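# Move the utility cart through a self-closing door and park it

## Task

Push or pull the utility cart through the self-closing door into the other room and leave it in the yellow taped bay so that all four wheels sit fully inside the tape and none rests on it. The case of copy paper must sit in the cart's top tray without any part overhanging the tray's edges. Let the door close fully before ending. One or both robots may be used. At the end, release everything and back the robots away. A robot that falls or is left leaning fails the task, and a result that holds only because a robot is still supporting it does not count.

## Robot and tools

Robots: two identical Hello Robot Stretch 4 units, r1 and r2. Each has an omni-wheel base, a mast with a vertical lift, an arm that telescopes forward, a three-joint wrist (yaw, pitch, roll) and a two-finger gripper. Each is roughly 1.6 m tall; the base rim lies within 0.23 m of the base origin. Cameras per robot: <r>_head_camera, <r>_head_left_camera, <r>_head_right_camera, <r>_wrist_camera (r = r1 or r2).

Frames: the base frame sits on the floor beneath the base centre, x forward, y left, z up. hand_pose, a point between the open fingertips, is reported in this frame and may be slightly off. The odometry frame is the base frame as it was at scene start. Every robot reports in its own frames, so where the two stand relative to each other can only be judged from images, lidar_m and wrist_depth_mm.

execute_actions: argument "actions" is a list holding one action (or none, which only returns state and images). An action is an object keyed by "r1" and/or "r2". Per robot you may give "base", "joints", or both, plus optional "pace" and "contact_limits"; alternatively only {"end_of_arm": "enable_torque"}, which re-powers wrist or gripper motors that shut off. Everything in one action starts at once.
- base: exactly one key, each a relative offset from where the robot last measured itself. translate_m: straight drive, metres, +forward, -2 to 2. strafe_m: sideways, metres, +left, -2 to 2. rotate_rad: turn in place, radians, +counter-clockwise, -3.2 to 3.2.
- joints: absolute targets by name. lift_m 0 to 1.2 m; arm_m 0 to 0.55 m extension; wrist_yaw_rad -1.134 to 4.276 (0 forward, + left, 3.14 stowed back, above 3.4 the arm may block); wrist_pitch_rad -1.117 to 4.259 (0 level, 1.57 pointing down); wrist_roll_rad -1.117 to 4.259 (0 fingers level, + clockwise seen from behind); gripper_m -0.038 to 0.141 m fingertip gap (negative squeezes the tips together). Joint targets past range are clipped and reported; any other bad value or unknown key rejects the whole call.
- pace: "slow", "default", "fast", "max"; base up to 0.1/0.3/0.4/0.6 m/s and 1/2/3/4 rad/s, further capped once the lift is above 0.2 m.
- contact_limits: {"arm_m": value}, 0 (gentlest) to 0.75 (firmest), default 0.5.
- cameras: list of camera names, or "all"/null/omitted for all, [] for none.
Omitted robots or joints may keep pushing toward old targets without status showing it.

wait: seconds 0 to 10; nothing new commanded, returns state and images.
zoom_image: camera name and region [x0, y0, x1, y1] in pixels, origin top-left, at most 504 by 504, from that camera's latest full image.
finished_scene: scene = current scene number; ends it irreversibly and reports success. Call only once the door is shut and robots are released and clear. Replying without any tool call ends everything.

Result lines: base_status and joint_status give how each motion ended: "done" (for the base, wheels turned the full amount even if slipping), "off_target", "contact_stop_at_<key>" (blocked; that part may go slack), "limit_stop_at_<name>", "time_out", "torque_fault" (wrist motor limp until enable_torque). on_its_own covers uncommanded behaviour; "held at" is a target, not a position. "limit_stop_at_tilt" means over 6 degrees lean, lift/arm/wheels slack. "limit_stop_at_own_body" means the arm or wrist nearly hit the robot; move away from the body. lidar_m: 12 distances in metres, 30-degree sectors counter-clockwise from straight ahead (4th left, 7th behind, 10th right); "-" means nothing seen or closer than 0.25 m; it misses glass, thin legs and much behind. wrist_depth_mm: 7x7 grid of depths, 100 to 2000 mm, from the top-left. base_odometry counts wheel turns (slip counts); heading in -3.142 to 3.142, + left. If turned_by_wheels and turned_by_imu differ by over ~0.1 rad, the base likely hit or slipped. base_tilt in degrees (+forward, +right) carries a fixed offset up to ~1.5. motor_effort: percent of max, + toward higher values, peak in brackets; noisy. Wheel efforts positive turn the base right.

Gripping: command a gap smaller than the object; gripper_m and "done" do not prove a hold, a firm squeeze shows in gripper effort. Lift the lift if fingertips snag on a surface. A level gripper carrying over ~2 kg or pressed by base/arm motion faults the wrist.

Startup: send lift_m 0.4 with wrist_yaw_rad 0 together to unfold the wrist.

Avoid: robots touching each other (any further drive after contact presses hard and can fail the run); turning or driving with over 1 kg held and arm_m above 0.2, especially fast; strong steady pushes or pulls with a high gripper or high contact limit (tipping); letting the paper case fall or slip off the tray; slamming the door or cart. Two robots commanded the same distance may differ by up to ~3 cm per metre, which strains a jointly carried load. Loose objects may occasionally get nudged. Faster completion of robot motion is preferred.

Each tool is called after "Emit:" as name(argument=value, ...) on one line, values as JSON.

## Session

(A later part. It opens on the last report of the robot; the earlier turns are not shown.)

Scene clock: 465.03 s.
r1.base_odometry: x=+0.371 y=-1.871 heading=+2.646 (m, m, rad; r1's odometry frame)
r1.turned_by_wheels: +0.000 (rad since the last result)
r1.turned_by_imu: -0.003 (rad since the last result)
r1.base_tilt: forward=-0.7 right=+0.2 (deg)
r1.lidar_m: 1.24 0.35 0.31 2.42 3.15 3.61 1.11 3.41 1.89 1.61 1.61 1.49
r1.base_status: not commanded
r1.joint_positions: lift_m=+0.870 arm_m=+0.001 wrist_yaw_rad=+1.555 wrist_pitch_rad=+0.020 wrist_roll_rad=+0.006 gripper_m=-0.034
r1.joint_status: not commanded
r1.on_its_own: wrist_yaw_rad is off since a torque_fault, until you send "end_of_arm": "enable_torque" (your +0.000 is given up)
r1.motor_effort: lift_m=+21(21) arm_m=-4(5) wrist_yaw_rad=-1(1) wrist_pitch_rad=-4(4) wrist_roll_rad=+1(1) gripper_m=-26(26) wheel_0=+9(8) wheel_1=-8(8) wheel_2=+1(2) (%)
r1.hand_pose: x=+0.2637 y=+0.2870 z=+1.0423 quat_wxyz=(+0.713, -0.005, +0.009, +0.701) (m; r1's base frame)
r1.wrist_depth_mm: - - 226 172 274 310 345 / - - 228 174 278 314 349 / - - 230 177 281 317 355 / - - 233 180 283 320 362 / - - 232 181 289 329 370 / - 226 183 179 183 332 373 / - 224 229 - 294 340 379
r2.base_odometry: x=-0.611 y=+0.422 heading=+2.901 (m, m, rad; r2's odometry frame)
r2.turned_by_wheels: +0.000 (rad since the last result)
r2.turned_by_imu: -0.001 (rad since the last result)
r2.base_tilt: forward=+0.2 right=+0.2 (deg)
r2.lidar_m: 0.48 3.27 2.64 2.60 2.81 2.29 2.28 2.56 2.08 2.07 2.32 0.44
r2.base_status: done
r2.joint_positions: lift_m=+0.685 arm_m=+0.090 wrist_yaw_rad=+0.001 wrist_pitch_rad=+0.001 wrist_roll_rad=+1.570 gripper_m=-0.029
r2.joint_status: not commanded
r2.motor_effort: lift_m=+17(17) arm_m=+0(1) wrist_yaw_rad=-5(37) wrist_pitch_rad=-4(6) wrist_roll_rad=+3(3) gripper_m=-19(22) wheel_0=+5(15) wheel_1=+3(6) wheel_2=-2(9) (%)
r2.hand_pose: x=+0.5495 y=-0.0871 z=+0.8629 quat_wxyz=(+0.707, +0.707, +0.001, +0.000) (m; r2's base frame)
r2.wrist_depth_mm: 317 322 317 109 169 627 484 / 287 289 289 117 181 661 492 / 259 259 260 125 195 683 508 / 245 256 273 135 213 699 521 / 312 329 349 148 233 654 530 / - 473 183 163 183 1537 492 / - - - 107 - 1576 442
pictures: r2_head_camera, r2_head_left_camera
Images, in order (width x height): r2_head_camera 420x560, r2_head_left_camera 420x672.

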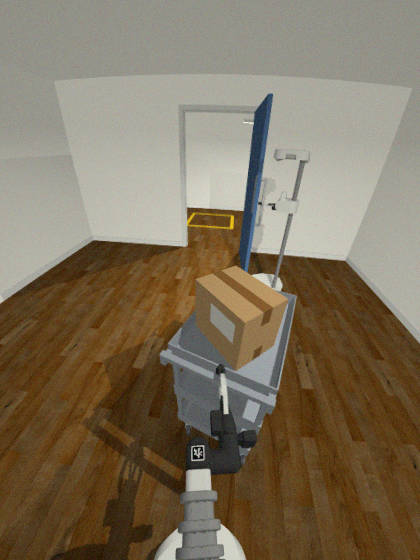

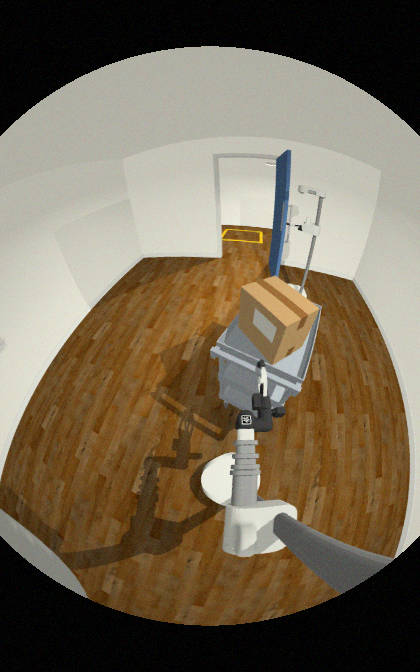

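Emit:
execute_actions(actions=[{"r2":{"base":{"strafe_m":-0.28},"pace":"slow"}}], cameras=[])

Emit:
execute_actions(actions=[{"r2":{"base":{"translate_m":0.25},"pace":"slow"}}], cameras=["r2_head_camera"])

Scene clock: 480.97 s.
r1.base_odometry: x=+0.371 y=-1.871 heading=+2.646 (m, m, rad; r1's odometry frame)
r1.turned_by_wheels: +0.000 (rad since the last result)
r1.turned_by_imu: -0.003 (rad since the last result)
r1.base_tilt: forward=-0.6 right=+0.2 (deg)
r1.lidar_m: 1.25 0.34 0.32 2.45 3.15 3.57 1.00 1.40 1.91 1.60 1.60 1.49
r1.base_status: not commanded
r1.joint_positions: lift_m=+0.870 arm_m=+0.001 wrist_yaw_rad=+1.555 wrist_pitch_rad=+0.020 wrist_roll_rad=+0.006 gripper_m=-0.034
r1.joint_status: not commanded
r1.on_its_own: wrist_yaw_rad is off since a torque_fault, until you send "end_of_arm": "enable_torque" (your +0.000 is given up)
r1.motor_effort: lift_m=+21(21) arm_m=-5(5) wrist_yaw_rad=-1(1) wrist_pitch_rad=-4(4) wrist_roll_rad=+0(1) gripper_m=-24(28) wheel_0=+8(8) wheel_1=-8(8) wheel_2=+1(2) (%)
r1.hand_pose: x=+0.2637 y=+0.2870 z=+1.0423 quat_wxyz=(+0.713, -0.005, +0.009, +0.701) (m; r1's base frame)
r1.wrist_depth_mm: - - 225 171 274 310 345 / - - 229 174 278 312 351 / - - 231 177 281 317 355 / - - 233 180 283 322 362 / - - 231 182 289 327 368 / - 227 183 179 183 332 373 / - 224 231 - 294 336 379
r2.base_odometry: x=-0.544 y=+0.694 heading=+2.902 (m, m, rad; r2's odometry frame)
r2.turned_by_wheels: +0.001 (rad since the last result)
r2.turned_by_imu: +0.004 (rad since the last result)
r2.base_tilt: forward=+0.3 right=+0.1 (deg)
r2.lidar_m: 0.48 0.52 2.96 2.88 2.84 2.38 2.32 2.24 1.83 1.80 2.04 0.49
r2.base_status: done
r2.joint_positions: lift_m=+0.685 arm_m=+0.090 wrist_yaw_rad=+0.014 wrist_pitch_rad=+0.002 wrist_roll_rad=+1.569 gripper_m=-0.029
r2.joint_status: not commanded
r2.on_its_own: wrist_yaw_rad is at rest, and its effort (-41) is outside its rest range (-13 to +13)
r2.motor_effort: lift_m=+17(17) arm_m=+0(0) wrist_yaw_rad=-41(45) wrist_pitch_rad=-4(5) wrist_roll_rad=+3(4) gripper_m=-24(23) wheel_0=+5(18) wheel_1=+0(4) wheel_2=+8(8) (%)
r2.hand_pose: x=+0.5506 y=-0.0834 z=+0.8628 quat_wxyz=(+0.708, +0.707, +0.005, +0.004) (m; r2's base frame)
r2.wrist_depth_mm: - - - 190 225 1397 449 / - - 1618 163 228 634 492 / - 384 373 165 231 683 504 / 303 298 294 167 234 707 517 / 276 286 297 170 236 723 530 / 309 315 185 171 185 654 535 / - 245 368 107 243 1576 508
pictures: none
No camera images: the call's "cameras" was empty. Leave "cameras" out to get every camera's image.

Scene clock: 484.77 s.
r1.base_odometry: x=+0.371 y=-1.871 heading=+2.646 (m, m, rad; r1's odometry frame)
r1.turned_by_wheels: +0.000 (rad since the last result)
r1.turned_by_imu: -0.001 (rad since the last result)
r1.base_tilt: forward=-0.7 right=+0.2 (deg)
r1.lidar_m: 1.27 0.36 0.31 2.41 3.15 0.97 0.75 1.35 1.91 1.61 1.59 1.49
r1.base_status: not commanded
r1.joint_positions: lift_m=+0.870 arm_m=+0.001 wrist_yaw_rad=+1.555 wrist_pitch_rad=+0.020 wrist_roll_rad=+0.006 gripper_m=-0.034
r1.joint_status: not commanded
r1.on_its_own: wrist_yaw_rad is off since a torque_fault, until you send "end_of_arm": "enable_torque" (your +0.000 is given up)
r1.motor_effort: lift_m=+21(21) arm_m=-5(4) wrist_yaw_rad=-1(1) wrist_pitch_rad=-5(4) wrist_roll_rad=+2(2) gripper_m=-25(24) wheel_0=+9(9) wheel_1=-8(8) wheel_2=+2(1) (%)
r1.hand_pose: x=+0.2637 y=+0.2870 z=+1.0423 quat_wxyz=(+0.713, -0.005, +0.009, +0.701) (m; r1's base frame)
r1.wrist_depth_mm: - - 225 172 274 310 345 / - - 228 174 277 314 347 / - - 231 177 281 317 353 / - - 234 180 283 320 364 / - - 232 182 289 327 370 / - 226 183 179 184 332 373 / - 224 231 - 294 340 379
r2.base_odometry: x=-0.787 y=+0.754 heading=+2.901 (m, m, rad; r2's odometry frame)
r2.turned_by_wheels: -0.001 (rad since the last result)
r2.turned_by_imu: -0.005 (rad since the last result)
r2.base_tilt: forward=+0.2 right=+0.1 (deg)
r2.lidar_m: 0.46 0.48 2.89 2.86 3.19 2.62 2.58 2.30 1.88 1.85 2.05 0.51
r2.base_status: done
r2.joint_positions: lift_m=+0.685 arm_m=+0.090 wrist_yaw_rad=-0.010 wrist_pitch_rad=+0.001 wrist_roll_rad=+1.569 gripper_m=-0.029
r2.joint_status: not commanded
r2.on_its_own: wrist_yaw_rad is at rest, and its effort (+28) is outside its rest range (-13 to +13)
r2.motor_effort: lift_m=+17(17) arm_m=+1(1) wrist_yaw_rad=+28(42) wrist_pitch_rad=-3(6) wrist_roll_rad=+3(4) gripper_m=-19(23) wheel_0=-3(8) wheel_1=+1(3) wheel_2=-8(13) (%)
r2.hand_pose: x=+0.5484 y=-0.0904 z=+0.8631 quat_wxyz=(+0.708, +0.707, -0.003, -0.004) (m; r2's base frame)
r2.wrist_depth_mm: - - - 235 1430 1430 452 / - - 1708 173 239 634 492 / - 445 424 172 238 683 508 / 324 315 306 171 236 699 517 / 276 283 294 171 236 732 530 / 300 304 183 170 184 699 539 / 338 237 345 107 234 634 530
pictures: r2_head_camera
Images, in order (width x height): r2_head_camera 420x560.

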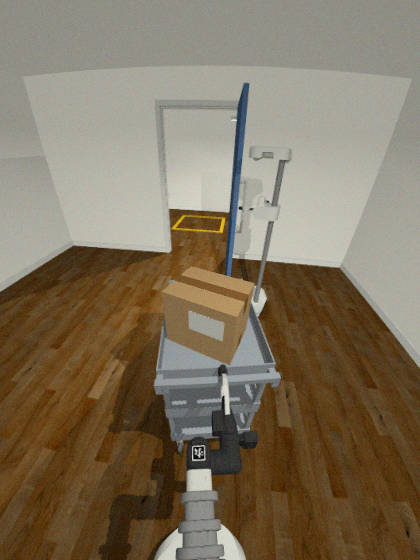

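Emit:
execute_actions(actions=[{"r2":{"base":{"translate_m":0.3},"pace":"slow"}}], cameras=["r2_head_camera","r2_head_left_camera"])

Scene clock: 493.53 s.
r1.base_odometry: x=+0.371 y=-1.871 heading=+2.646 (m, m, rad; r1's odometry frame)
r1.turned_by_wheels: +0.000 (rad since the last result)
r1.turned_by_imu: -0.003 (rad since the last result)
r1.base_tilt: forward=-0.6 right=+0.2 (deg)
r1.lidar_m: 1.26 0.36 0.32 2.44 3.16 0.53 0.50 3.43 1.90 1.61 1.61 1.52
r1.base_status: not commanded
r1.joint_positions: lift_m=+0.870 arm_m=+0.001 wrist_yaw_rad=+1.555 wrist_pitch_rad=+0.020 wrist_roll_rad=+0.006 gripper_m=-0.034
r1.joint_status: not commanded
r1.on_its_own: wrist_yaw_rad is off since a torque_fault, until you send "end_of_arm": "enable_torque" (your +0.000 is given up)
r1.motor_effort: lift_m=+21(21) arm_m=-5(5) wrist_yaw_rad=-1(1) wrist_pitch_rad=-5(5) wrist_roll_rad=+2(1) gripper_m=-24(27) wheel_0=+8(8) wheel_1=-8(8) wheel_2=+2(1) (%)
r1.hand_pose: x=+0.2637 y=+0.2870 z=+1.0423 quat_wxyz=(+0.713, -0.005, +0.009, +0.701) (m; r1's base frame)
r1.wrist_depth_mm: - - 225 172 274 310 345 / - - 228 174 277 312 347 / - - 230 177 281 317 355 / - - 233 180 285 320 364 / - - 231 181 287 325 370 / - 226 184 179 183 334 373 / - 224 230 - 294 340 379
r2.base_odometry: x=-1.078 y=+0.825 heading=+2.900 (m, m, rad; r2's odometry frame)
r2.turned_by_wheels: -0.001 (rad since the last result)
r2.turned_by_imu: -0.006 (rad since the last result)
r2.base_tilt: forward=+0.3 right=+0.0 (deg)
r2.lidar_m: 0.46 0.46 2.86 2.83 3.16 2.91 2.89 2.34 1.91 1.88 2.12 0.52
r2.base_status: done
r2.joint_positions: lift_m=+0.685 arm_m=+0.090 wrist_yaw_rad=-0.008 wrist_pitch_rad=+0.001 wrist_roll_rad=+1.569 gripper_m=-0.029
r2.joint_status: not commanded
r2.on_its_own: wrist_yaw_rad is at rest, and its effort (+23) is outside its rest range (-13 to +13)
r2.motor_effort: lift_m=+17(17) arm_m=+0(0) wrist_yaw_rad=+23(31) wrist_pitch_rad=-4(4) wrist_roll_rad=+5(5) gripper_m=-17(18) wheel_0=-1(3) wheel_1=+0(4) wheel_2=-7(13) (%)
r2.hand_pose: x=+0.5486 y=-0.0898 z=+0.8631 quat_wxyz=(+0.708, +0.707, -0.003, -0.003) (m; r2's base frame)
r2.wrist_depth_mm: - - - 246 282 1118 404 / 1118 - - 180 248 647 480 / 1464 - 484 177 244 683 508 / 370 338 325 175 240 707 517 / 278 282 291 173 236 732 530 / 293 300 184 170 184 699 539 / 320 233 334 107 229 661 559
pictures: r2_head_camera, r2_head_left_camera
Images, in order (width x height): r2_head_camera 420x560, r2_head_left_camera 420x672.

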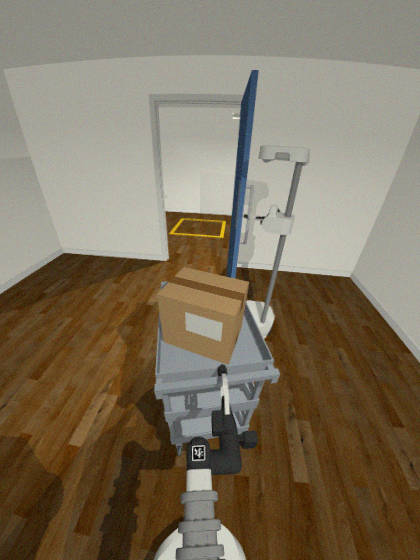

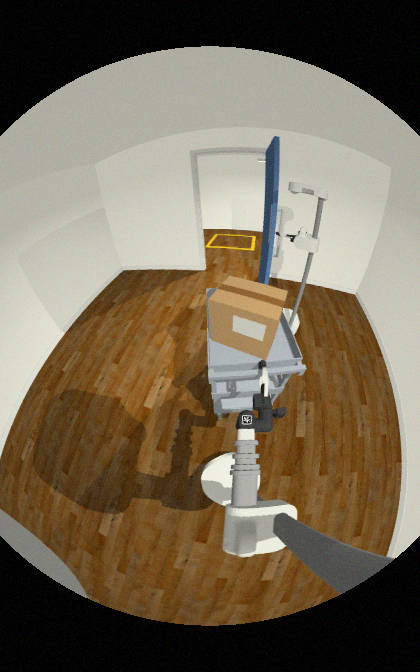

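Emit:
execute_actions(actions=[{"r2":{"base":{"strafe_m":0.13},"pace":"slow"}}], cameras=[])

Emit:
execute_actions(actions=[{"r2":{"base":{"translate_m":0.3},"pace":"slow"}}], cameras=["r2_head_camera","r2_head_left_camera"])

Scene clock: 501.70 s.
r1.base_odometry: x=+0.371 y=-1.871 heading=+2.646 (m, m, rad; r1's odometry frame)
r1.turned_by_wheels: +0.000 (rad since the last result)
r1.turned_by_imu: -0.002 (rad since the last result)
r1.base_tilt: forward=-0.7 right=+0.2 (deg)
r1.lidar_m: 1.27 0.35 0.33 2.44 3.15 0.57 0.53 3.41 1.91 1.60 1.60 1.51
r1.base_status: not commanded
r1.joint_positions: lift_m=+0.870 arm_m=+0.001 wrist_yaw_rad=+1.555 wrist_pitch_rad=+0.020 wrist_roll_rad=+0.006 gripper_m=-0.034
r1.joint_status: not commanded
r1.on_its_own: wrist_yaw_rad is off since a torque_fault, until you send "end_of_arm": "enable_torque" (your +0.000 is given up)
r1.motor_effort: lift_m=+21(21) arm_m=-5(5) wrist_yaw_rad=+0(1) wrist_pitch_rad=-4(4) wrist_roll_rad=+1(1) gripper_m=-26(27) wheel_0=+9(8) wheel_1=-8(8) wheel_2=+2(2) (%)
r1.hand_pose: x=+0.2637 y=+0.2870 z=+1.0423 quat_wxyz=(+0.713, -0.005, +0.009, +0.701) (m; r1's base frame)
r1.wrist_depth_mm: - - 226 172 276 310 345 / - - 228 174 277 314 345 / - - 230 177 281 319 353 / - - 234 180 283 322 362 / - - 232 181 287 327 368 / - 227 183 179 184 332 373 / - 224 231 - 294 338 382
r2.base_odometry: x=-1.109 y=+0.699 heading=+2.900 (m, m, rad; r2's odometry frame)
r2.turned_by_wheels: -0.001 (rad since the last result)
r2.turned_by_imu: -0.004 (rad since the last result)
r2.base_tilt: forward=+0.3 right=+0.1 (deg)
r2.lidar_m: 0.47 0.50 2.69 2.69 3.01 2.88 2.86 2.51 2.00 2.04 2.24 0.51
r2.base_status: done
r2.joint_positions: lift_m=+0.685 arm_m=+0.090 wrist_yaw_rad=-0.006 wrist_pitch_rad=+0.001 wrist_roll_rad=+1.570 gripper_m=-0.029
r2.joint_status: not commanded
r2.on_its_own: wrist_yaw_rad is at rest, and its effort (+18) is outside its rest range (-13 to +13)
r2.motor_effort: lift_m=+17(17) arm_m=+0(1) wrist_yaw_rad=+18(45) wrist_pitch_rad=-3(1) wrist_roll_rad=+1(3) gripper_m=-23(22) wheel_0=-7(10) wheel_1=-1(1) wheel_2=-1(6) (%)
r2.hand_pose: x=+0.5488 y=-0.0893 z=+0.8631 quat_wxyz=(+0.707, +0.707, -0.002, -0.003) (m; r2's base frame)
r2.wrist_depth_mm: 1160 1060 - 158 221 1138 469 / 1281 - 1499 160 224 661 492 / 407 357 347 163 228 691 504 / 285 281 283 165 231 707 521 / 281 290 300 169 236 732 530 / 320 322 183 171 184 654 539 / - 249 379 107 243 1576 504
pictures: none
No camera images: the call's "cameras" was empty. Leave "cameras" out to get every camera's image.

Scene clock: 506.00 s.
r1.base_odometry: x=+0.371 y=-1.871 heading=+2.646 (m, m, rad; r1's odometry frame)
r1.turned_by_wheels: +0.000 (rad since the last result)
r1.turned_by_imu: -0.002 (rad since the last result)
r1.base_tilt: forward=-0.7 right=+0.2 (deg)
r1.lidar_m: 1.26 0.33 0.30 2.45 0.40 0.40 0.60 3.43 1.88 1.62 1.60 1.48
r1.base_status: not commanded
r1.joint_positions: lift_m=+0.870 arm_m=+0.001 wrist_yaw_rad=+1.555 wrist_pitch_rad=+0.020 wrist_roll_rad=+0.006 gripper_m=-0.034
r1.joint_status: not commanded
r1.on_its_own: wrist_yaw_rad is off since a torque_fault, until you send "end_of_arm": "enable_torque" (your +0.000 is given up)
r1.motor_effort: lift_m=+21(21) arm_m=-4(4) wrist_yaw_rad=-1(1) wrist_pitch_rad=-4(4) wrist_roll_rad=+1(1) gripper_m=-27(26) wheel_0=+8(8) wheel_1=-8(8) wheel_2=+1(2) (%)
r1.hand_pose: x=+0.2637 y=+0.2870 z=+1.0423 quat_wxyz=(+0.713, -0.005, +0.009, +0.701) (m; r1's base frame)
r1.wrist_depth_mm: - - 225 172 276 309 345 / - - 229 174 276 312 349 / - - 230 177 281 317 353 / - - 234 180 285 322 364 / - - 233 181 289 327 368 / - 226 183 179 183 332 373 / - 224 231 - 294 338 379
r2.base_odometry: x=-1.400 y=+0.771 heading=+2.900 (m, m, rad; r2's odometry frame)
r2.turned_by_wheels: +0.001 (rad since the last result)
r2.turned_by_imu: +0.001 (rad since the last result)
r2.base_tilt: forward=+0.3 right=+0.0 (deg)
r2.lidar_m: 0.47 0.51 2.67 2.63 2.93 3.17 3.17 2.60 2.11 2.10 2.31 0.52
r2.base_status: done
r2.joint_positions: lift_m=+0.685 arm_m=+0.090 wrist_yaw_rad=+0.006 wrist_pitch_rad=+0.001 wrist_roll_rad=+1.570 gripper_m=-0.029
r2.joint_status: not commanded
r2.on_its_own: wrist_yaw_rad is at rest, and its effort (-20) is outside its rest range (-13 to +13)
r2.motor_effort: lift_m=+17(17) arm_m=+1(1) wrist_yaw_rad=-20(32) wrist_pitch_rad=-1(5) wrist_roll_rad=+2(3) gripper_m=-18(23) wheel_0=+8(10) wheel_1=+3(7) wheel_2=+0(13) (%)
r2.hand_pose: x=+0.5498 y=-0.0856 z=+0.8631 quat_wxyz=(+0.707, +0.707, +0.002, +0.002) (m; r2's base frame)
r2.wrist_depth_mm: - - - 191 226 1078 452 / - 1336 1229 163 227 640 492 / 1983 387 375 164 229 683 508 / 301 294 290 166 232 707 521 / 273 283 294 168 234 732 530 / 307 314 185 169 184 661 539 / - 243 359 107 238 1576 512
pictures: r2_head_camera, r2_head_left_camera
Images, in order (width x height): r2_head_camera 420x560, r2_head_left_camera 420x672.

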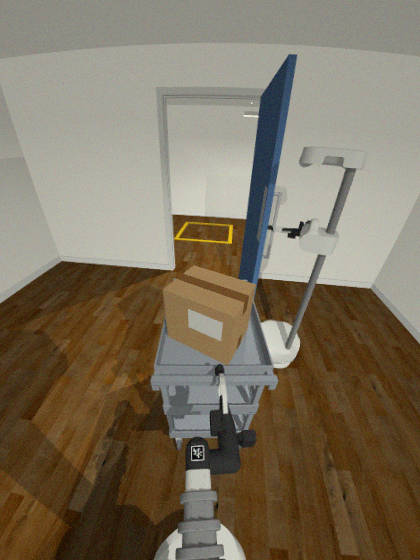

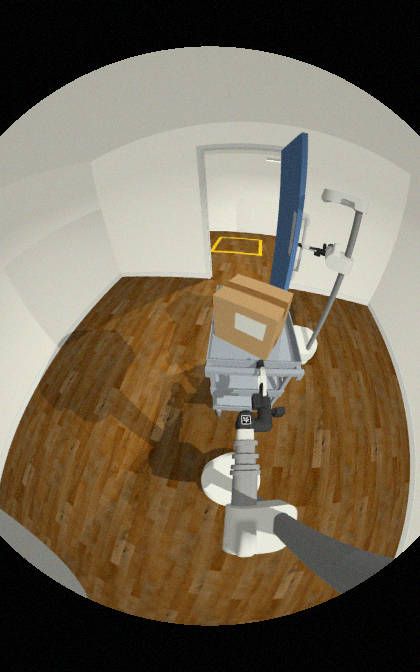

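Emit:
execute_actions(actions=[{"r2":{"base":{"translate_m":0.4},"pace":"slow"}}], cameras=["r2_head_camera","r2_head_left_camera"])

Scene clock: 519.60 s.
r1.base_odometry: x=+0.371 y=-1.871 heading=+2.646 (m, m, rad; r1's odometry frame)
r1.turned_by_wheels: +0.000 (rad since the last result)
r1.turned_by_imu: -0.003 (rad since the last result)
r1.base_tilt: forward=-0.6 right=+0.2 (deg)
r1.lidar_m: 1.28 0.35 0.31 0.46 0.42 0.44 0.91 3.42 1.92 1.59 1.60 1.49
r1.base_status: not commanded
r1.joint_positions: lift_m=+0.870 arm_m=+0.001 wrist_yaw_rad=+1.555 wrist_pitch_rad=+0.020 wrist_roll_rad=+0.006 gripper_m=-0.034
r1.joint_status: not commanded
r1.on_its_own: wrist_yaw_rad is off since a torque_fault, until you send "end_of_arm": "enable_torque" (your +0.000 is given up)
r1.motor_effort: lift_m=+21(21) arm_m=-4(5) wrist_yaw_rad=-1(1) wrist_pitch_rad=-4(4) wrist_roll_rad=+1(1) gripper_m=-26(27) wheel_0=+8(8) wheel_1=-8(8) wheel_2=+2(1) (%)
r1.hand_pose: x=+0.2637 y=+0.2870 z=+1.0423 quat_wxyz=(+0.713, -0.005, +0.009, +0.701) (m; r1's base frame)
r1.wrist_depth_mm: - - 226 172 276 309 345 / - - 228 174 278 314 349 / - - 230 177 281 317 355 / - - 233 180 285 320 362 / - - 233 181 289 327 368 / 778 226 184 179 184 330 373 / 580 224 231 - 293 338 379
r2.base_odometry: x=-1.789 y=+0.866 heading=+2.901 (m, m, rad; r2's odometry frame)
r2.turned_by_wheels: +0.001 (rad since the last result)
r2.turned_by_imu: +0.000 (rad since the last result)
r2.base_tilt: forward=+0.3 right=+0.2 (deg)
r2.lidar_m: 0.47 0.45 2.59 2.57 2.83 3.58 3.57 2.66 2.16 2.16 0.92 0.52
r2.base_status: done
r2.joint_positions: lift_m=+0.685 arm_m=+0.090 wrist_yaw_rad=+0.004 wrist_pitch_rad=+0.001 wrist_roll_rad=+1.570 gripper_m=-0.029
r2.joint_status: not commanded
r2.motor_effort: lift_m=+17(17) arm_m=+1(0) wrist_yaw_rad=-12(18) wrist_pitch_rad=-3(2) wrist_roll_rad=+4(4) gripper_m=-18(17) wheel_0=+6(10) wheel_1=+3(11) wheel_2=-1(8) (%)
r2.hand_pose: x=+0.5496 y=-0.0864 z=+0.8631 quat_wxyz=(+0.708, +0.707, +0.001, +0.001) (m; r2's base frame)
r2.wrist_depth_mm: 778 820 820 241 854 1025 442 / 1118 1308 1430 177 245 668 484 / - - 466 175 240 691 508 / 362 330 320 173 238 707 521 / 277 282 293 171 235 723 535 / 296 303 185 169 184 699 539 / 327 233 336 107 231 661 544
pictures: r2_head_camera, r2_head_left_camera
Images, in order (width x height): r2_head_camera 420x560, r2_head_left_camera 420x672.

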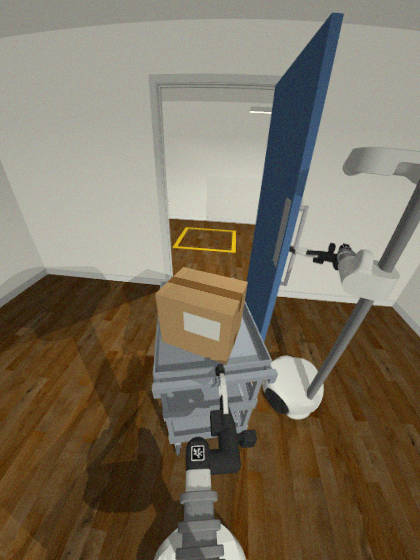

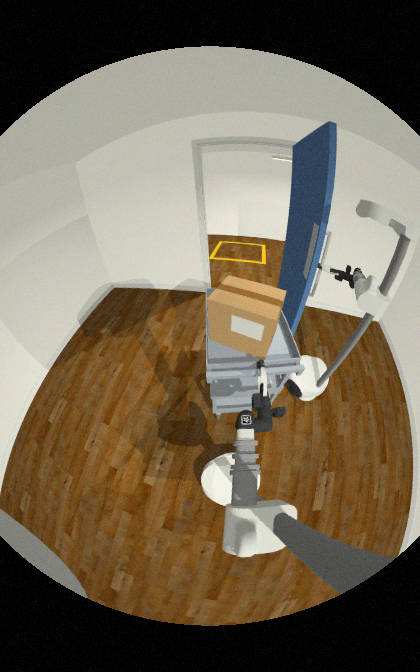

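Emit:
execute_actions(actions=[{"r1":{"base":{"translate_m":0.15},"pace":"slow"},"r2":{"base":{"strafe_m":0.07},"pace":"slow"}}], cameras=[])

Emit:
execute_actions(actions=[{"r2":{"base":{"translate_m":0.25},"pace":"slow"}}], cameras=["r2_head_camera","r2_head_left_camera"])

Scene clock: 530.27 s.
r1.base_odometry: x=+0.239 y=-1.800 heading=+2.647 (m, m, rad; r1's odometry frame)
r1.turned_by_wheels: +0.001 (rad since the last result)
r1.turned_by_imu: +0.000 (rad since the last result)
r1.base_tilt: forward=-0.7 right=+0.2 (deg)
r1.lidar_m: 1.12 0.59 0.26 0.27 0.50 0.54 1.11 3.31 1.87 1.58 1.56 1.33
r1.base_status: done
r1.joint_positions: lift_m=+0.870 arm_m=+0.001 wrist_yaw_rad=+2.138 wrist_pitch_rad=+0.020 wrist_roll_rad=+0.006 gripper_m=-0.034
r1.joint_status: not commanded
r1.on_its_own: wrist_yaw_rad is off since a torque_fault, until you send "end_of_arm": "enable_torque" (your +0.000 is given up)
r1.motor_effort: lift_m=+21(21) arm_m=-3(5) wrist_yaw_rad=-1(1) wrist_pitch_rad=-6(6) wrist_roll_rad=+1(2) gripper_m=-25(25) wheel_0=+12(19) wheel_1=+5(8) wheel_2=-6(9) (%)
r1.hand_pose: x=+0.0902 y=+0.2902 z=+1.0422 quat_wxyz=(+0.481, -0.007, +0.008, +0.877) (m; r1's base frame)
r1.wrist_depth_mm: - - 253 175 231 221 - / - - 255 175 233 223 216 / - - 257 175 236 224 218 / 691 741 259 177 237 228 220 / 661 723 260 180 237 229 221 / 634 654 183 178 185 229 223 / 580 569 564 - 242 229 -
r2.base_odometry: x=-1.806 y=+0.798 heading=+2.900 (m, m, rad; r2's odometry frame)
r2.turned_by_wheels: -0.001 (rad since the last result)
r2.turned_by_imu: -0.004 (rad since the last result)
r2.base_tilt: forward=+0.4 right=+0.0 (deg)
r2.lidar_m: 0.46 0.51 2.50 2.51 2.75 3.57 3.57 2.75 2.23 2.19 1.13 0.51
r2.base_status: done
r2.joint_positions: lift_m=+0.685 arm_m=+0.090 wrist_yaw_rad=-0.010 wrist_pitch_rad=+0.001 wrist_roll_rad=+1.570 gripper_m=-0.029
r2.joint_status: not commanded
r2.on_its_own: wrist_yaw_rad is at rest, and its effort (+27) is outside its rest range (-13 to +13)
r2.motor_effort: lift_m=+17(17) arm_m=+0(0) wrist_yaw_rad=+27(50) wrist_pitch_rad=-2(2) wrist_roll_rad=+3(2) gripper_m=-20(23) wheel_0=-10(17) wheel_1=-3(4) wheel_2=-1(4) (%)
r2.hand_pose: x=+0.5484 y=-0.0903 z=+0.8631 quat_wxyz=(+0.707, +0.707, -0.003, -0.004) (m; r2's base frame)
r2.wrist_depth_mm: 798 831 878 232 580 1078 449 / 1205 1430 1576 171 236 634 492 / - 415 397 170 236 691 508 / 309 301 294 170 236 707 517 / 277 286 294 170 236 732 530 / 306 310 183 170 185 683 539 / - 239 353 107 235 647 525
pictures: none
No camera images: the call's "cameras" was empty. Leave "cameras" out to get every camera's image.

Scene clock: 534.07 s.
r1.base_odometry: x=+0.239 y=-1.800 heading=+2.647 (m, m, rad; r1's odometry frame)
r1.turned_by_wheels: +0.000 (rad since the last result)
r1.turned_by_imu: -0.001 (rad since the last result)
r1.base_tilt: forward=-0.7 right=+0.2 (deg)
r1.lidar_m: 1.12 0.59 0.26 0.28 0.53 0.58 1.00 3.30 1.84 1.56 1.57 1.31
r1.base_status: not commanded
r1.joint_positions: lift_m=+0.870 arm_m=+0.001 wrist_yaw_rad=+2.138 wrist_pitch_rad=+0.020 wrist_roll_rad=+0.006 gripper_m=-0.034
r1.joint_status: not commanded
r1.on_its_own: wrist_yaw_rad is off since a torque_fault, until you send "end_of_arm": "enable_torque" (your +0.000 is given up)
r1.motor_effort: lift_m=+21(21) arm_m=-3(3) wrist_yaw_rad=+0(1) wrist_pitch_rad=-6(6) wrist_roll_rad=+1(1) gripper_m=-26(26) wheel_0=+12(12) wheel_1=+5(5) wheel_2=-7(7) (%)
r1.hand_pose: x=+0.0902 y=+0.2902 z=+1.0422 quat_wxyz=(+0.481, -0.007, +0.008, +0.877) (m; r1's base frame)
r1.wrist_depth_mm: - - 253 175 231 221 - / - - 255 174 233 224 216 / - - 257 175 235 224 217 / - - 259 177 236 227 220 / 878 820 260 180 238 229 220 / 676 597 183 178 185 229 224 / 1281 597 597 - 243 229 -
r2.base_odometry: x=-2.048 y=+0.858 heading=+2.901 (m, m, rad; r2's odometry frame)
r2.turned_by_wheels: +0.001 (rad since the last result)
r2.turned_by_imu: +0.001 (rad since the last result)
r2.base_tilt: forward=+0.3 right=+0.1 (deg)
r2.lidar_m: 0.44 0.48 2.44 2.46 2.76 3.83 3.80 2.82 2.27 2.26 0.89 0.50
r2.base_status: done
r2.joint_positions: lift_m=+0.685 arm_m=+0.090 wrist_yaw_rad=+0.005 wrist_pitch_rad=+0.001 wrist_roll_rad=+1.570 gripper_m=-0.029
r2.joint_status: not commanded
r2.on_its_own: wrist_yaw_rad is at rest, and its effort (-16) is outside its rest range (-13 to +13)
r2.motor_effort: lift_m=+17(17) arm_m=+1(0) wrist_yaw_rad=-16(35) wrist_pitch_rad=-2(3) wrist_roll_rad=+2(2) gripper_m=-18(21) wheel_0=+8(7) wheel_1=+4(2) wheel_2=-1(14) (%)
r2.hand_pose: x=+0.5498 y=-0.0859 z=+0.8631 quat_wxyz=(+0.707, +0.707, +0.002, +0.002) (m; r2's base frame)
r2.wrist_depth_mm: 960 1042 1118 236 1160 1336 452 / - - - 173 239 640 492 / - 455 433 172 237 691 508 / 327 319 309 171 236 715 521 / 276 283 293 170 235 723 530 / 298 303 185 169 184 699 539 / 336 236 343 107 233 640 530
pictures: r2_head_camera, r2_head_left_camera
Images, in order (width x height): r2_head_camera 420x560, r2_head_left_camera 420x672.

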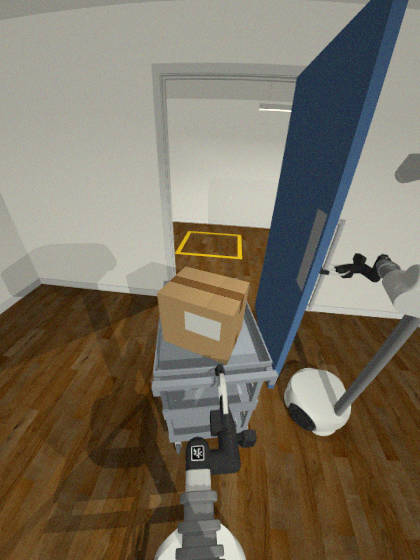

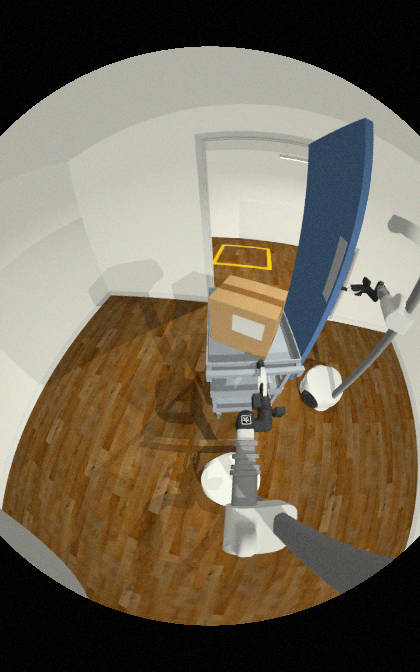

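Emit:
execute_actions(actions=[{"r2":{"base":{"strafe_m":0.13},"pace":"slow"}}], cameras=[])

Emit:
execute_actions(actions=[{"r2":{"base":{"translate_m":0.2},"pace":"slow"}}], cameras=["r2_head_camera","r2_head_left_camera"])

Scene clock: 541.57 s.
r1.base_odometry: x=+0.239 y=-1.800 heading=+2.647 (m, m, rad; r1's odometry frame)
r1.turned_by_wheels: +0.000 (rad since the last result)
r1.turned_by_imu: -0.002 (rad since the last result)
r1.base_tilt: forward=-0.7 right=+0.2 (deg)
r1.lidar_m: 1.13 0.58 0.26 0.29 0.62 0.70 - 3.31 1.85 1.56 1.56 1.34
r1.base_status: not commanded
r1.joint_positions: lift_m=+0.870 arm_m=+0.001 wrist_yaw_rad=+2.138 wrist_pitch_rad=+0.020 wrist_roll_rad=+0.006 gripper_m=-0.034
r1.joint_status: not commanded
r1.on_its_own: wrist_yaw_rad is off since a torque_fault, until you send "end_of_arm": "enable_torque" (your +0.000 is given up)
r1.motor_effort: lift_m=+21(21) arm_m=-3(3) wrist_yaw_rad=-1(1) wrist_pitch_rad=-6(5) wrist_roll_rad=+2(1) gripper_m=-26(24) wheel_0=+12(12) wheel_1=+5(5) wheel_2=-7(7) (%)
r1.hand_pose: x=+0.0902 y=+0.2902 z=+1.0422 quat_wxyz=(+0.481, -0.007, +0.008, +0.877) (m; r1's base frame)
r1.wrist_depth_mm: - - 252 174 231 221 - / - - 255 174 233 223 216 / - - 256 175 235 225 217 / - - 258 177 237 228 220 / 1008 946 259 179 238 229 220 / - 707 184 178 185 229 223 / - 1464 683 - 242 229 -
r2.base_odometry: x=-2.079 y=+0.732 heading=+2.900 (m, m, rad; r2's odometry frame)
r2.turned_by_wheels: -0.001 (rad since the last result)
r2.turned_by_imu: -0.003 (rad since the last result)
r2.base_tilt: forward=+0.2 right=+0.1 (deg)
r2.lidar_m: 0.47 0.55 2.34 2.34 2.58 3.80 3.76 2.97 2.43 2.39 0.99 0.47
r2.base_status: done
r2.joint_positions: lift_m=+0.685 arm_m=+0.090 wrist_yaw_rad=-0.006 wrist_pitch_rad=+0.001 wrist_roll_rad=+1.570 gripper_m=-0.029
r2.joint_status: not commanded
r2.on_its_own: wrist_yaw_rad is at rest, and its effort (+16) is outside its rest range (-13 to +13)
r2.motor_effort: lift_m=+17(17) arm_m=+1(1) wrist_yaw_rad=+16(50) wrist_pitch_rad=-4(2) wrist_roll_rad=+2(3) gripper_m=-22(23) wheel_0=-8(11) wheel_1=-2(4) wheel_2=+0(5) (%)
r2.hand_pose: x=+0.5487 y=-0.0892 z=+0.8631 quat_wxyz=(+0.707, +0.707, -0.002, -0.002) (m; r2's base frame)
r2.wrist_depth_mm: 1229 1308 1430 155 219 621 469 / - - 445 158 222 661 496 / 373 345 338 161 226 691 508 / 281 277 282 163 230 715 521 / 281 291 303 168 235 723 530 / 329 327 183 170 184 654 544 / 1756 252 387 107 244 1576 500
pictures: none
No camera images: the call's "cameras" was empty. Leave "cameras" out to get every camera's image.

Scene clock: 544.87 s.
r1.base_odometry: x=+0.239 y=-1.800 heading=+2.647 (m, m, rad; r1's odometry frame)
r1.turned_by_wheels: +0.000 (rad since the last result)
r1.turned_by_imu: -0.001 (rad since the last result)
r1.base_tilt: forward=-0.7 right=+0.3 (deg)
r1.lidar_m: 1.10 0.60 0.25 0.29 0.64 0.90 - 3.34 1.86 1.57 1.56 1.31
r1.base_status: not commanded
r1.joint_positions: lift_m=+0.870 arm_m=+0.001 wrist_yaw_rad=+2.138 wrist_pitch_rad=+0.020 wrist_roll_rad=+0.006 gripper_m=-0.034
r1.joint_status: not commanded
r1.on_its_own: wrist_yaw_rad is off since a torque_fault, until you send "end_of_arm": "enable_torque" (your +0.000 is given up)
r1.motor_effort: lift_m=+21(21) arm_m=-3(3) wrist_yaw_rad=-1(1) wrist_pitch_rad=-6(5) wrist_roll_rad=+1(1) gripper_m=-26(25) wheel_0=+12(12) wheel_1=+5(5) wheel_2=-7(7) (%)
r1.hand_pose: x=+0.0902 y=+0.2902 z=+1.0422 quat_wxyz=(+0.481, -0.007, +0.008, +0.877) (m; r1's base frame)
r1.wrist_depth_mm: - - 253 175 231 221 - / - - 254 175 233 223 216 / - - 256 175 235 225 218 / - - 258 177 237 227 220 / - 1008 260 180 238 229 220 / - - 184 178 184 229 224 / - 1983 1983 - 242 229 -
r2.base_odometry: x=-2.274 y=+0.780 heading=+2.901 (m, m, rad; r2's odometry frame)
r2.turned_by_wheels: +0.001 (rad since the last result)
r2.turned_by_imu: +0.000 (rad since the last result)
r2.base_tilt: forward=+0.3 right=+0.1 (deg)
r2.lidar_m: 0.48 0.51 2.30 2.29 2.55 3.99 4.01 3.02 2.45 2.44 0.88 0.49
r2.base_status: done
r2.joint_positions: lift_m=+0.685 arm_m=+0.090 wrist_yaw_rad=+0.006 wrist_pitch_rad=+0.001 wrist_roll_rad=+1.570 gripper_m=-0.029
r2.joint_status: not commanded
r2.on_its_own: wrist_yaw_rad is at rest, and its effort (-19) is outside its rest range (-13 to +13)
r2.motor_effort: lift_m=+17(17) arm_m=+1(1) wrist_yaw_rad=-19(30) wrist_pitch_rad=-2(3) wrist_roll_rad=+2(0) gripper_m=-19(23) wheel_0=+9(6) wheel_1=+2(4) wheel_2=-1(13) (%)
r2.hand_pose: x=+0.5498 y=-0.0857 z=+0.8631 quat_wxyz=(+0.707, +0.707, +0.002, +0.002) (m; r2's base frame)
r2.wrist_depth_mm: - - - 157 221 1366 462 / - - - 159 224 654 492 / - 364 355 162 227 691 508 / 290 285 282 163 230 715 521 / 276 286 297 167 234 732 530 / 315 320 185 169 184 654 539 / 1576 248 373 107 241 1618 504
pictures: r2_head_camera, r2_head_left_camera
Images, in order (width x height): r2_head_camera 420x560, r2_head_left_camera 420x672.

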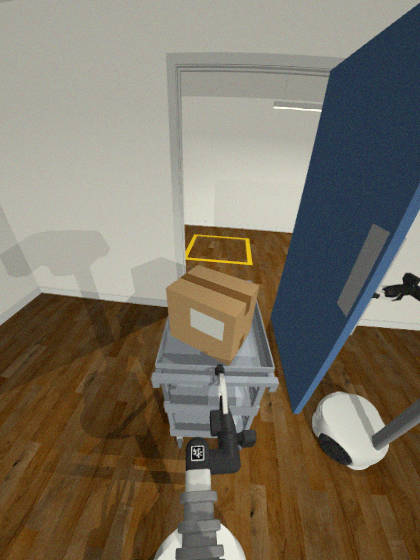

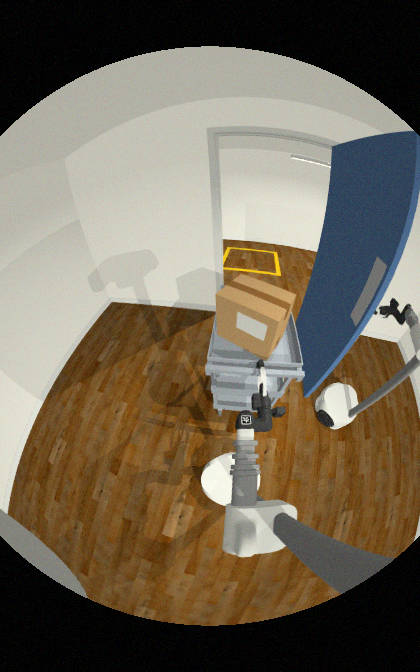

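Emit:
execute_actions(actions=[{"r2":{"base":{"strafe_m":0.12},"pace":"slow"}}], cameras=[])

Emit:
execute_actions(actions=[{"r2":{"base":{"translate_m":0.22},"pace":"slow"}}], cameras=["r2_head_camera","r2_head_left_camera"])

Scene clock: 553.40 s.
r1.base_odometry: x=+0.239 y=-1.800 heading=+2.647 (m, m, rad; r1's odometry frame)
r1.turned_by_wheels: +0.000 (rad since the last result)
r1.turned_by_imu: -0.002 (rad since the last result)
r1.base_tilt: forward=-0.6 right=+0.2 (deg)
r1.lidar_m: 1.11 0.61 0.27 0.28 0.75 1.00 - 3.32 1.87 1.58 1.56 1.33
r1.base_status: not commanded
r1.joint_positions: lift_m=+0.870 arm_m=+0.001 wrist_yaw_rad=+2.138 wrist_pitch_rad=+0.020 wrist_roll_rad=+0.006 gripper_m=-0.034
r1.joint_status: not commanded
r1.on_its_own: wrist_yaw_rad is off since a torque_fault, until you send "end_of_arm": "enable_torque" (your +0.000 is given up)
r1.motor_effort: lift_m=+21(21) arm_m=-3(3) wrist_yaw_rad=-1(1) wrist_pitch_rad=-6(6) wrist_roll_rad=+2(2) gripper_m=-26(26) wheel_0=+12(12) wheel_1=+5(5) wheel_2=-7(7) (%)
r1.hand_pose: x=+0.0902 y=+0.2902 z=+1.0422 quat_wxyz=(+0.481, -0.007, +0.008, +0.877) (m; r1's base frame)
r1.wrist_depth_mm: 1138 - 252 174 231 222 - / - - 254 174 233 223 217 / - - 256 175 235 225 217 / 1118 - 259 177 236 226 220 / - - 260 180 238 228 221 / - - 184 178 185 229 223 / - 1983 - - 241 229 -
r2.base_odometry: x=-2.302 y=+0.663 heading=+2.900 (m, m, rad; r2's odometry frame)
r2.turned_by_wheels: -0.001 (rad since the last result)
r2.turned_by_imu: -0.004 (rad since the last result)
r2.base_tilt: forward=+0.1 right=+0.2 (deg)
r2.lidar_m: 0.50 0.55 2.18 2.17 2.43 3.83 3.97 3.15 2.57 2.55 1.00 0.45
r2.base_status: done
r2.joint_positions: lift_m=+0.685 arm_m=+0.090 wrist_yaw_rad=-0.007 wrist_pitch_rad=+0.001 wrist_roll_rad=+1.570 gripper_m=-0.029
r2.joint_status: not commanded
r2.on_its_own: wrist_yaw_rad is at rest, and its effort (+17) is outside its rest range (-13 to +13)
r2.motor_effort: lift_m=+17(17) arm_m=+1(1) wrist_yaw_rad=+17(46) wrist_pitch_rad=-4(4) wrist_roll_rad=+2(2) gripper_m=-22(22) wheel_0=-6(17) wheel_1=-3(0) wheel_2=-2(7) (%)
r2.hand_pose: x=+0.5487 y=-0.0893 z=+0.8630 quat_wxyz=(+0.707, +0.707, -0.002, -0.003) (m; r2's base frame)
r2.wrist_depth_mm: - - - 142 203 603 488 / - 382 373 147 210 661 492 / 312 309 306 152 218 683 508 / 263 268 276 157 226 707 517 / 286 298 310 164 233 707 535 / 1499 347 183 170 184 647 525 / 1576 270 439 107 254 1576 492
pictures: none
No camera images: the call's "cameras" was empty. Leave "cameras" out to get every camera's image.

Scene clock: 556.90 s.
r1.base_odometry: x=+0.239 y=-1.800 heading=+2.647 (m, m, rad; r1's odometry frame)
r1.turned_by_wheels: +0.000 (rad since the last result)
r1.turned_by_imu: -0.001 (rad since the last result)
r1.base_tilt: forward=-0.7 right=+0.2 (deg)
r1.lidar_m: 1.12 0.59 0.25 0.28 0.81 0.95 - 3.32 1.85 1.56 1.56 1.33
r1.base_status: not commanded
r1.joint_positions: lift_m=+0.870 arm_m=+0.001 wrist_yaw_rad=+2.138 wrist_pitch_rad=+0.020 wrist_roll_rad=+0.006 gripper_m=-0.034
r1.joint_status: not commanded
r1.on_its_own: wrist_yaw_rad is off since a torque_fault, until you send "end_of_arm": "enable_torque" (your +0.000 is given up)
r1.motor_effort: lift_m=+21(21) arm_m=-3(3) wrist_yaw_rad=-1(1) wrist_pitch_rad=-6(5) wrist_roll_rad=+2(1) gripper_m=-24(21) wheel_0=+12(12) wheel_1=+5(5) wheel_2=-7(6) (%)
r1.hand_pose: x=+0.0902 y=+0.2902 z=+1.0422 quat_wxyz=(+0.481, -0.007, +0.008, +0.877) (m; r1's base frame)
r1.wrist_depth_mm: - 1098 253 175 231 221 - / - - 254 175 233 224 216 / - - 256 175 236 224 218 / - 1118 259 177 237 226 220 / - - 260 180 238 229 221 / - 1042 184 178 185 229 224 / - 1499 1921 - 242 229 -
r2.base_odometry: x=-2.516 y=+0.716 heading=+2.901 (m, m, rad; r2's odometry frame)
r2.turned_by_wheels: +0.001 (rad since the last result)
r2.turned_by_imu: +0.001 (rad since the last result)
r2.base_tilt: forward=+0.2 right=+0.1 (deg)
r2.lidar_m: 0.47 0.55 2.16 2.15 2.38 3.78 4.18 3.17 2.60 0.95 0.92 0.48
r2.base_status: done
r2.joint_positions: lift_m=+0.685 arm_m=+0.090 wrist_yaw_rad=+0.008 wrist_pitch_rad=+0.001 wrist_roll_rad=+1.570 gripper_m=-0.029
r2.joint_status: not commanded
r2.on_its_own: wrist_yaw_rad is at rest, and its effort (-23) is outside its rest range (-13 to +13)
r2.motor_effort: lift_m=+17(17) arm_m=+1(1) wrist_yaw_rad=-23(30) wrist_pitch_rad=-2(4) wrist_roll_rad=+0(2) gripper_m=-20(24) wheel_0=+8(9) wheel_1=+4(8) wheel_2=-1(14) (%)
r2.hand_pose: x=+0.5498 y=-0.0852 z=+0.8631 quat_wxyz=(+0.707, +0.707, +0.003, +0.002) (m; r2's base frame)
r2.wrist_depth_mm: - - - 144 206 603 484 / - 404 392 148 211 661 492 / 325 322 317 152 218 691 508 / 270 268 276 157 224 707 521 / 279 291 303 163 232 723 530 / 340 336 185 167 184 634 525 / 1336 262 413 107 250 1537 484
pictures: r2_head_camera, r2_head_left_camera
Images, in order (width x height): r2_head_camera 420x560, r2_head_left_camera 420x672.

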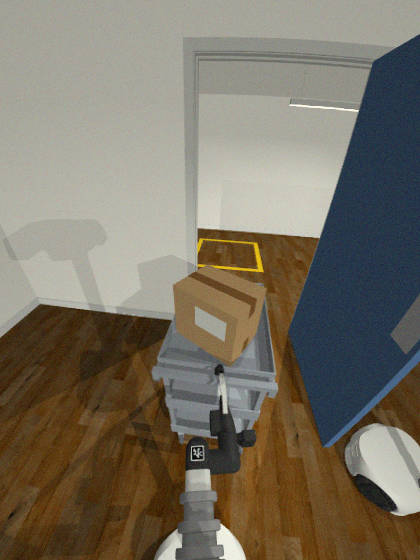

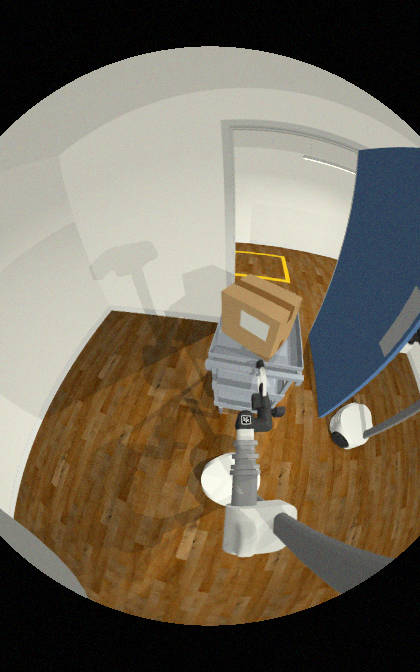

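Emit:
execute_actions(actions=[{"r2":{"base":{"strafe_m":-0.15},"pace":"slow"}}], cameras=[])

Emit:
execute_actions(actions=[{"r2":{"base":{"translate_m":-0.3},"pace":"slow"}}], cameras=[])

Emit:
execute_actions(actions=[{"r2":{"base":{"strafe_m":-0.13},"pace":"slow"}}], cameras=[])

Emit:
execute_actions(actions=[{"r2":{"base":{"translate_m":-0.25},"pace":"slow"}}], cameras=["r2_head_camera","r2_head_left_camera"])

Scene clock: 572.17 s.
r1.base_odometry: x=+0.239 y=-1.800 heading=+2.647 (m, m, rad; r1's odometry frame)
r1.turned_by_wheels: +0.000 (rad since the last result)
r1.turned_by_imu: -0.002 (rad since the last result)
r1.base_tilt: forward=-0.7 right=+0.2 (deg)
r1.lidar_m: 1.12 0.61 0.25 0.27 0.78 0.80 - 3.30 1.85 1.57 1.55 1.32
r1.base_status: not commanded
r1.joint_positions: lift_m=+0.870 arm_m=+0.001 wrist_yaw_rad=+2.138 wrist_pitch_rad=+0.020 wrist_roll_rad=+0.006 gripper_m=-0.034
r1.joint_status: not commanded
r1.on_its_own: wrist_yaw_rad is off since a torque_fault, until you send "end_of_arm": "enable_torque" (your +0.000 is given up)
r1.motor_effort: lift_m=+21(21) arm_m=-3(3) wrist_yaw_rad=-1(1) wrist_pitch_rad=-6(6) wrist_roll_rad=+2(1) gripper_m=-24(28) wheel_0=+12(12) wheel_1=+5(5) wheel_2=-7(7) (%)
r1.hand_pose: x=+0.0902 y=+0.2902 z=+1.0422 quat_wxyz=(+0.481, -0.007, +0.008, +0.877) (m; r1's base frame)
r1.wrist_depth_mm: 854 - 253 175 231 222 - / - - 255 174 233 223 216 / - - 257 175 236 226 217 / 878 - 259 177 237 227 220 / 878 - 262 180 238 228 220 / - - 183 178 184 229 224 / 904 - 1983 - 242 229 -
r2.base_odometry: x=-2.480 y=+0.861 heading=+2.902 (m, m, rad; r2's odometry frame)
r2.turned_by_wheels: +0.001 (rad since the last result)
r2.turned_by_imu: +0.001 (rad since the last result)
r2.base_tilt: forward=+0.3 right=+0.1 (deg)
r2.lidar_m: 0.46 0.46 2.28 2.29 2.56 4.05 - 3.02 2.47 0.78 0.77 0.52
r2.base_status: done
r2.joint_positions: lift_m=+0.685 arm_m=+0.090 wrist_yaw_rad=+0.015 wrist_pitch_rad=+0.001 wrist_roll_rad=+1.569 gripper_m=-0.029
r2.joint_status: not commanded
r2.on_its_own: wrist_yaw_rad is at rest, and its effort (-44) is outside its rest range (-13 to +13)
r2.motor_effort: lift_m=+17(17) arm_m=+1(1) wrist_yaw_rad=-44(50) wrist_pitch_rad=-4(5) wrist_roll_rad=+4(4) gripper_m=-23(22) wheel_0=+5(15) wheel_1=+1(6) wheel_2=+6(7) (%)
r2.hand_pose: x=+0.5504 y=-0.0832 z=+0.8630 quat_wxyz=(+0.708, +0.707, +0.006, +0.005) (m; r2's base frame)
r2.wrist_depth_mm: - - - 236 1863 1430 445 / - - - 175 241 634 488 / - 466 442 173 239 691 508 / 351 327 317 173 238 715 521 / 278 281 293 172 236 732 530 / 297 306 184 171 183 691 539 / 334 320 342 107 235 647 530
pictures: none
No camera images: the call's "cameras" was empty. Leave "cameras" out to get every camera's image.

Scene clock: 576.43 s.
r1.base_odometry: x=+0.239 y=-1.800 heading=+2.647 (m, m, rad; r1's odometry frame)
r1.turned_by_wheels: +0.000 (rad since the last result)
r1.turned_by_imu: -0.002 (rad since the last result)
r1.base_tilt: forward=-0.7 right=+0.2 (deg)
r1.lidar_m: 1.11 0.60 0.25 0.29 0.62 0.83 - 3.33 1.83 1.58 1.57 1.35
r1.base_status: not commanded
r1.joint_positions: lift_m=+0.870 arm_m=+0.001 wrist_yaw_rad=+2.138 wrist_pitch_rad=+0.020 wrist_roll_rad=+0.006 gripper_m=-0.034
r1.joint_status: not commanded
r1.on_its_own: wrist_yaw_rad is off since a torque_fault, until you send "end_of_arm": "enable_torque" (your +0.000 is given up)
r1.motor_effort: lift_m=+21(21) arm_m=-3(3) wrist_yaw_rad=-1(1) wrist_pitch_rad=-6(6) wrist_roll_rad=+1(2) gripper_m=-24(23) wheel_0=+12(12) wheel_1=+5(5) wheel_2=-6(7) (%)
r1.hand_pose: x=+0.0902 y=+0.2902 z=+1.0422 quat_wxyz=(+0.481, -0.007, +0.008, +0.877) (m; r1's base frame)
r1.wrist_depth_mm: - - 253 174 231 221 - / - - 255 174 233 223 216 / - - 256 175 236 225 219 / - - 259 177 237 227 220 / - - 260 180 238 229 221 / - 768 183 178 185 230 222 / - 683 683 - 242 229 -
r2.base_odometry: x=-2.189 y=+0.790 heading=+2.901 (m, m, rad; r2's odometry frame)
r2.turned_by_wheels: -0.001 (rad since the last result)
r2.turned_by_imu: -0.002 (rad since the last result)
r2.base_tilt: forward=+0.2 right=+0.0 (deg)
r2.lidar_m: 0.47 0.51 2.37 2.34 2.60 3.92 3.91 2.97 2.41 2.38 0.91 0.52
r2.base_status: done
r2.joint_positions: lift_m=+0.685 arm_m=+0.090 wrist_yaw_rad=-0.007 wrist_pitch_rad=+0.002 wrist_roll_rad=+1.569 gripper_m=-0.029
r2.joint_status: not commanded
r2.on_its_own: wrist_yaw_rad is at rest, and its effort (+19) is outside its rest range (-13 to +13)
r2.motor_effort: lift_m=+17(17) arm_m=-1(2) wrist_yaw_rad=+19(45) wrist_pitch_rad=-6(7) wrist_roll_rad=+4(4) gripper_m=-22(26) wheel_0=-8(10) wheel_1=-4(8) wheel_2=+0(15) (%)
r2.hand_pose: x=+0.5490 y=-0.0895 z=+0.8628 quat_wxyz=(+0.708, +0.707, -0.002, -0.003) (m; r2's base frame)
r2.wrist_depth_mm: 1229 1281 1366 234 1430 1397 452 / - - - 172 238 627 492 / - 436 418 172 238 691 508 / 322 314 307 172 236 707 521 / 276 285 294 172 236 723 535 / 303 309 183 171 185 691 535 / 1576 238 349 107 236 647 530
pictures: none
No camera images: the call's "cameras" was empty. Leave "cameras" out to get every camera's image.

Scene clock: 578.90 s.
r1.base_odometry: x=+0.239 y=-1.800 heading=+2.647 (m, m, rad; r1's odometry frame)
r1.turned_by_wheels: +0.000 (rad since the last result)
r1.turned_by_imu: -0.001 (rad since the last result)
r1.base_tilt: forward=-0.6 right=+0.2 (deg)
r1.lidar_m: 1.12 0.61 0.26 0.27 0.52 0.72 0.96 3.31 1.84 1.57 1.55 1.31
r1.base_status: not commanded
r1.joint_positions: lift_m=+0.870 arm_m=+0.001 wrist_yaw_rad=+2.138 wrist_pitch_rad=+0.020 wrist_roll_rad=+0.006 gripper_m=-0.034
r1.joint_status: not commanded
r1.on_its_own: wrist_yaw_rad is off since a torque_fault, until you send "end_of_arm": "enable_torque" (your +0.000 is given up)
r1.motor_effort: lift_m=+21(21) arm_m=-3(3) wrist_yaw_rad=-1(1) wrist_pitch_rad=-6(6) wrist_roll_rad=+1(2) gripper_m=-25(23) wheel_0=+12(12) wheel_1=+5(5) wheel_2=-7(7) (%)
r1.hand_pose: x=+0.0902 y=+0.2902 z=+1.0422 quat_wxyz=(+0.481, -0.007, +0.008, +0.877) (m; r1's base frame)
r1.wrist_depth_mm: - - 253 174 231 221 - / - - 255 174 233 223 216 / - - 258 176 236 225 217 / - - 258 177 237 227 220 / 854 - 260 180 238 229 221 / - 759 184 178 185 229 223 / - 569 580 - 242 229 -
r2.base_odometry: x=-2.158 y=+0.916 heading=+2.901 (m, m, rad; r2's odometry frame)
r2.turned_by_wheels: +0.001 (rad since the last result)
r2.turned_by_imu: +0.002 (rad since the last result)
r2.base_tilt: forward=+0.3 right=+0.1 (deg)
r2.lidar_m: 0.44 0.46 2.47 2.47 2.73 3.95 3.95 2.76 2.29 2.27 0.79 0.53
r2.base_status: done
r2.joint_positions: lift_m=+0.685 arm_m=+0.090 wrist_yaw_rad=+0.006 wrist_pitch_rad=+0.001 wrist_roll_rad=+1.569 gripper_m=-0.029
r2.joint_status: not commanded
r2.on_its_own: wrist_yaw_rad is at rest, and its effort (-18) is outside its rest range (-13 to +13)
r2.motor_effort: lift_m=+17(17) arm_m=-1(1) wrist_yaw_rad=-18(58) wrist_pitch_rad=-4(5) wrist_roll_rad=+4(5) gripper_m=-19(22) wheel_0=+7(14) wheel_1=+1(6) wheel_2=+0(7) (%)
r2.hand_pose: x=+0.5501 y=-0.0856 z=+0.8629 quat_wxyz=(+0.708, +0.707, +0.003, +0.002) (m; r2's base frame)
r2.wrist_depth_mm: 931 1008 1078 260 282 759 379 / - - - 253 1921 1464 462 / - - - 186 253 647 508 / - 389 370 179 246 715 517 / 279 285 291 176 238 732 525 / 287 296 185 170 183 691 539 / 306 227 319 107 226 699 554
pictures: none
No camera images: the call's "cameras" was empty. Leave "cameras" out to get every camera's image.

Scene clock: 582.70 s.
r1.base_odometry: x=+0.239 y=-1.800 heading=+2.647 (m, m, rad; r1's odometry frame)
r1.turned_by_wheels: +0.000 (rad since the last result)
r1.turned_by_imu: -0.001 (rad since the last result)
r1.base_tilt: forward=-0.7 right=+0.3 (deg)
r1.lidar_m: 1.11 0.63 0.26 0.28 0.55 0.55 0.99 3.32 1.87 1.56 1.55 1.30
r1.base_status: not commanded
r1.joint_positions: lift_m=+0.870 arm_m=+0.001 wrist_yaw_rad=+2.138 wrist_pitch_rad=+0.020 wrist_roll_rad=+0.006 gripper_m=-0.034
r1.joint_status: not commanded
r1.on_its_own: wrist_yaw_rad is off since a torque_fault, until you send "end_of_arm": "enable_torque" (your +0.000 is given up)
r1.motor_effort: lift_m=+21(21) arm_m=-3(3) wrist_yaw_rad=+0(1) wrist_pitch_rad=-6(6) wrist_roll_rad=+1(1) gripper_m=-27(23) wheel_0=+12(12) wheel_1=+5(5) wheel_2=-6(7) (%)
r1.hand_pose: x=+0.0902 y=+0.2902 z=+1.0422 quat_wxyz=(+0.481, -0.007, +0.008, +0.877) (m; r1's base frame)
r1.wrist_depth_mm: - - 253 174 231 221 - / - - 255 174 232 224 216 / - - 257 175 235 225 218 / - 683 259 177 237 226 219 / - 661 260 180 239 228 221 / 683 603 184 178 184 229 224 / 580 597 603 - 241 229 -
r2.base_odometry: x=-1.915 y=+0.857 heading=+2.900 (m, m, rad; r2's odometry frame)
r2.turned_by_wheels: -0.001 (rad since the last result)
r2.turned_by_imu: -0.002 (rad since the last result)
r2.base_tilt: forward=+0.2 right=+0.1 (deg)
r2.lidar_m: 0.45 0.49 2.51 2.49 2.82 3.71 3.70 2.74 2.24 2.20 0.97 0.50
r2.base_status: done
r2.joint_positions: lift_m=+0.685 arm_m=+0.090 wrist_yaw_rad=-0.007 wrist_pitch_rad=+0.002 wrist_roll_rad=+1.569 gripper_m=-0.029
r2.joint_status: not commanded
r2.on_its_own: wrist_yaw_rad is at rest, and its effort (+22) is outside its rest range (-13 to +13)
r2.motor_effort: lift_m=+17(17) arm_m=-2(1) wrist_yaw_rad=+22(33) wrist_pitch_rad=-7(6) wrist_roll_rad=+3(5) gripper_m=-22(27) wheel_0=-7(10) wheel_1=-3(1) wheel_2=+0(15) (%)
r2.hand_pose: x=+0.5490 y=-0.0896 z=+0.8628 quat_wxyz=(+0.708, +0.707, -0.002, -0.003) (m; r2's base frame)
r2.wrist_depth_mm: 741 809 866 262 286 732 382 / 1205 1397 1537 254 1537 1464 466 / - - - 186 254 661 508 / - 379 359 180 246 707 517 / 281 286 290 176 239 723 530 / 290 297 183 171 185 691 539 / 309 228 322 107 226 699 559
pictures: r2_head_camera, r2_head_left_camera
Images, in order (width x height): r2_head_camera 420x560, r2_head_left_camera 420x672.

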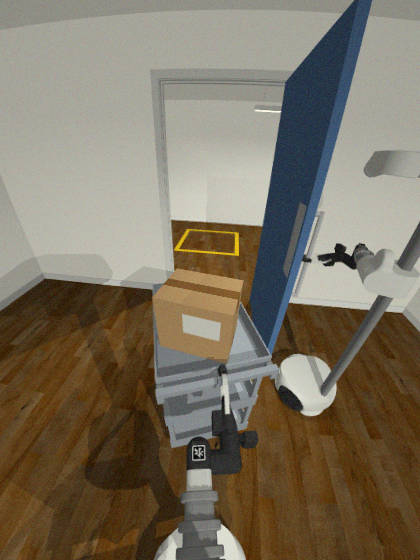

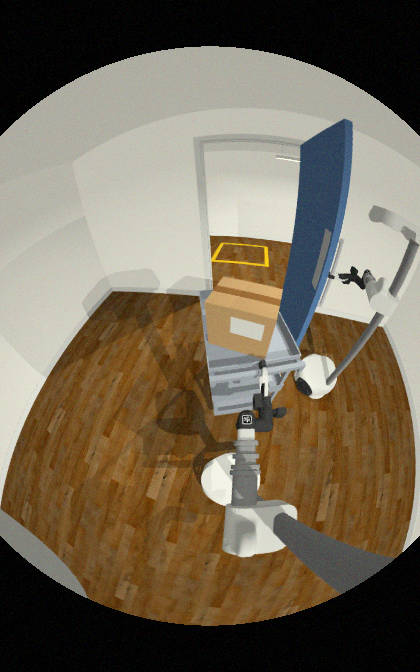

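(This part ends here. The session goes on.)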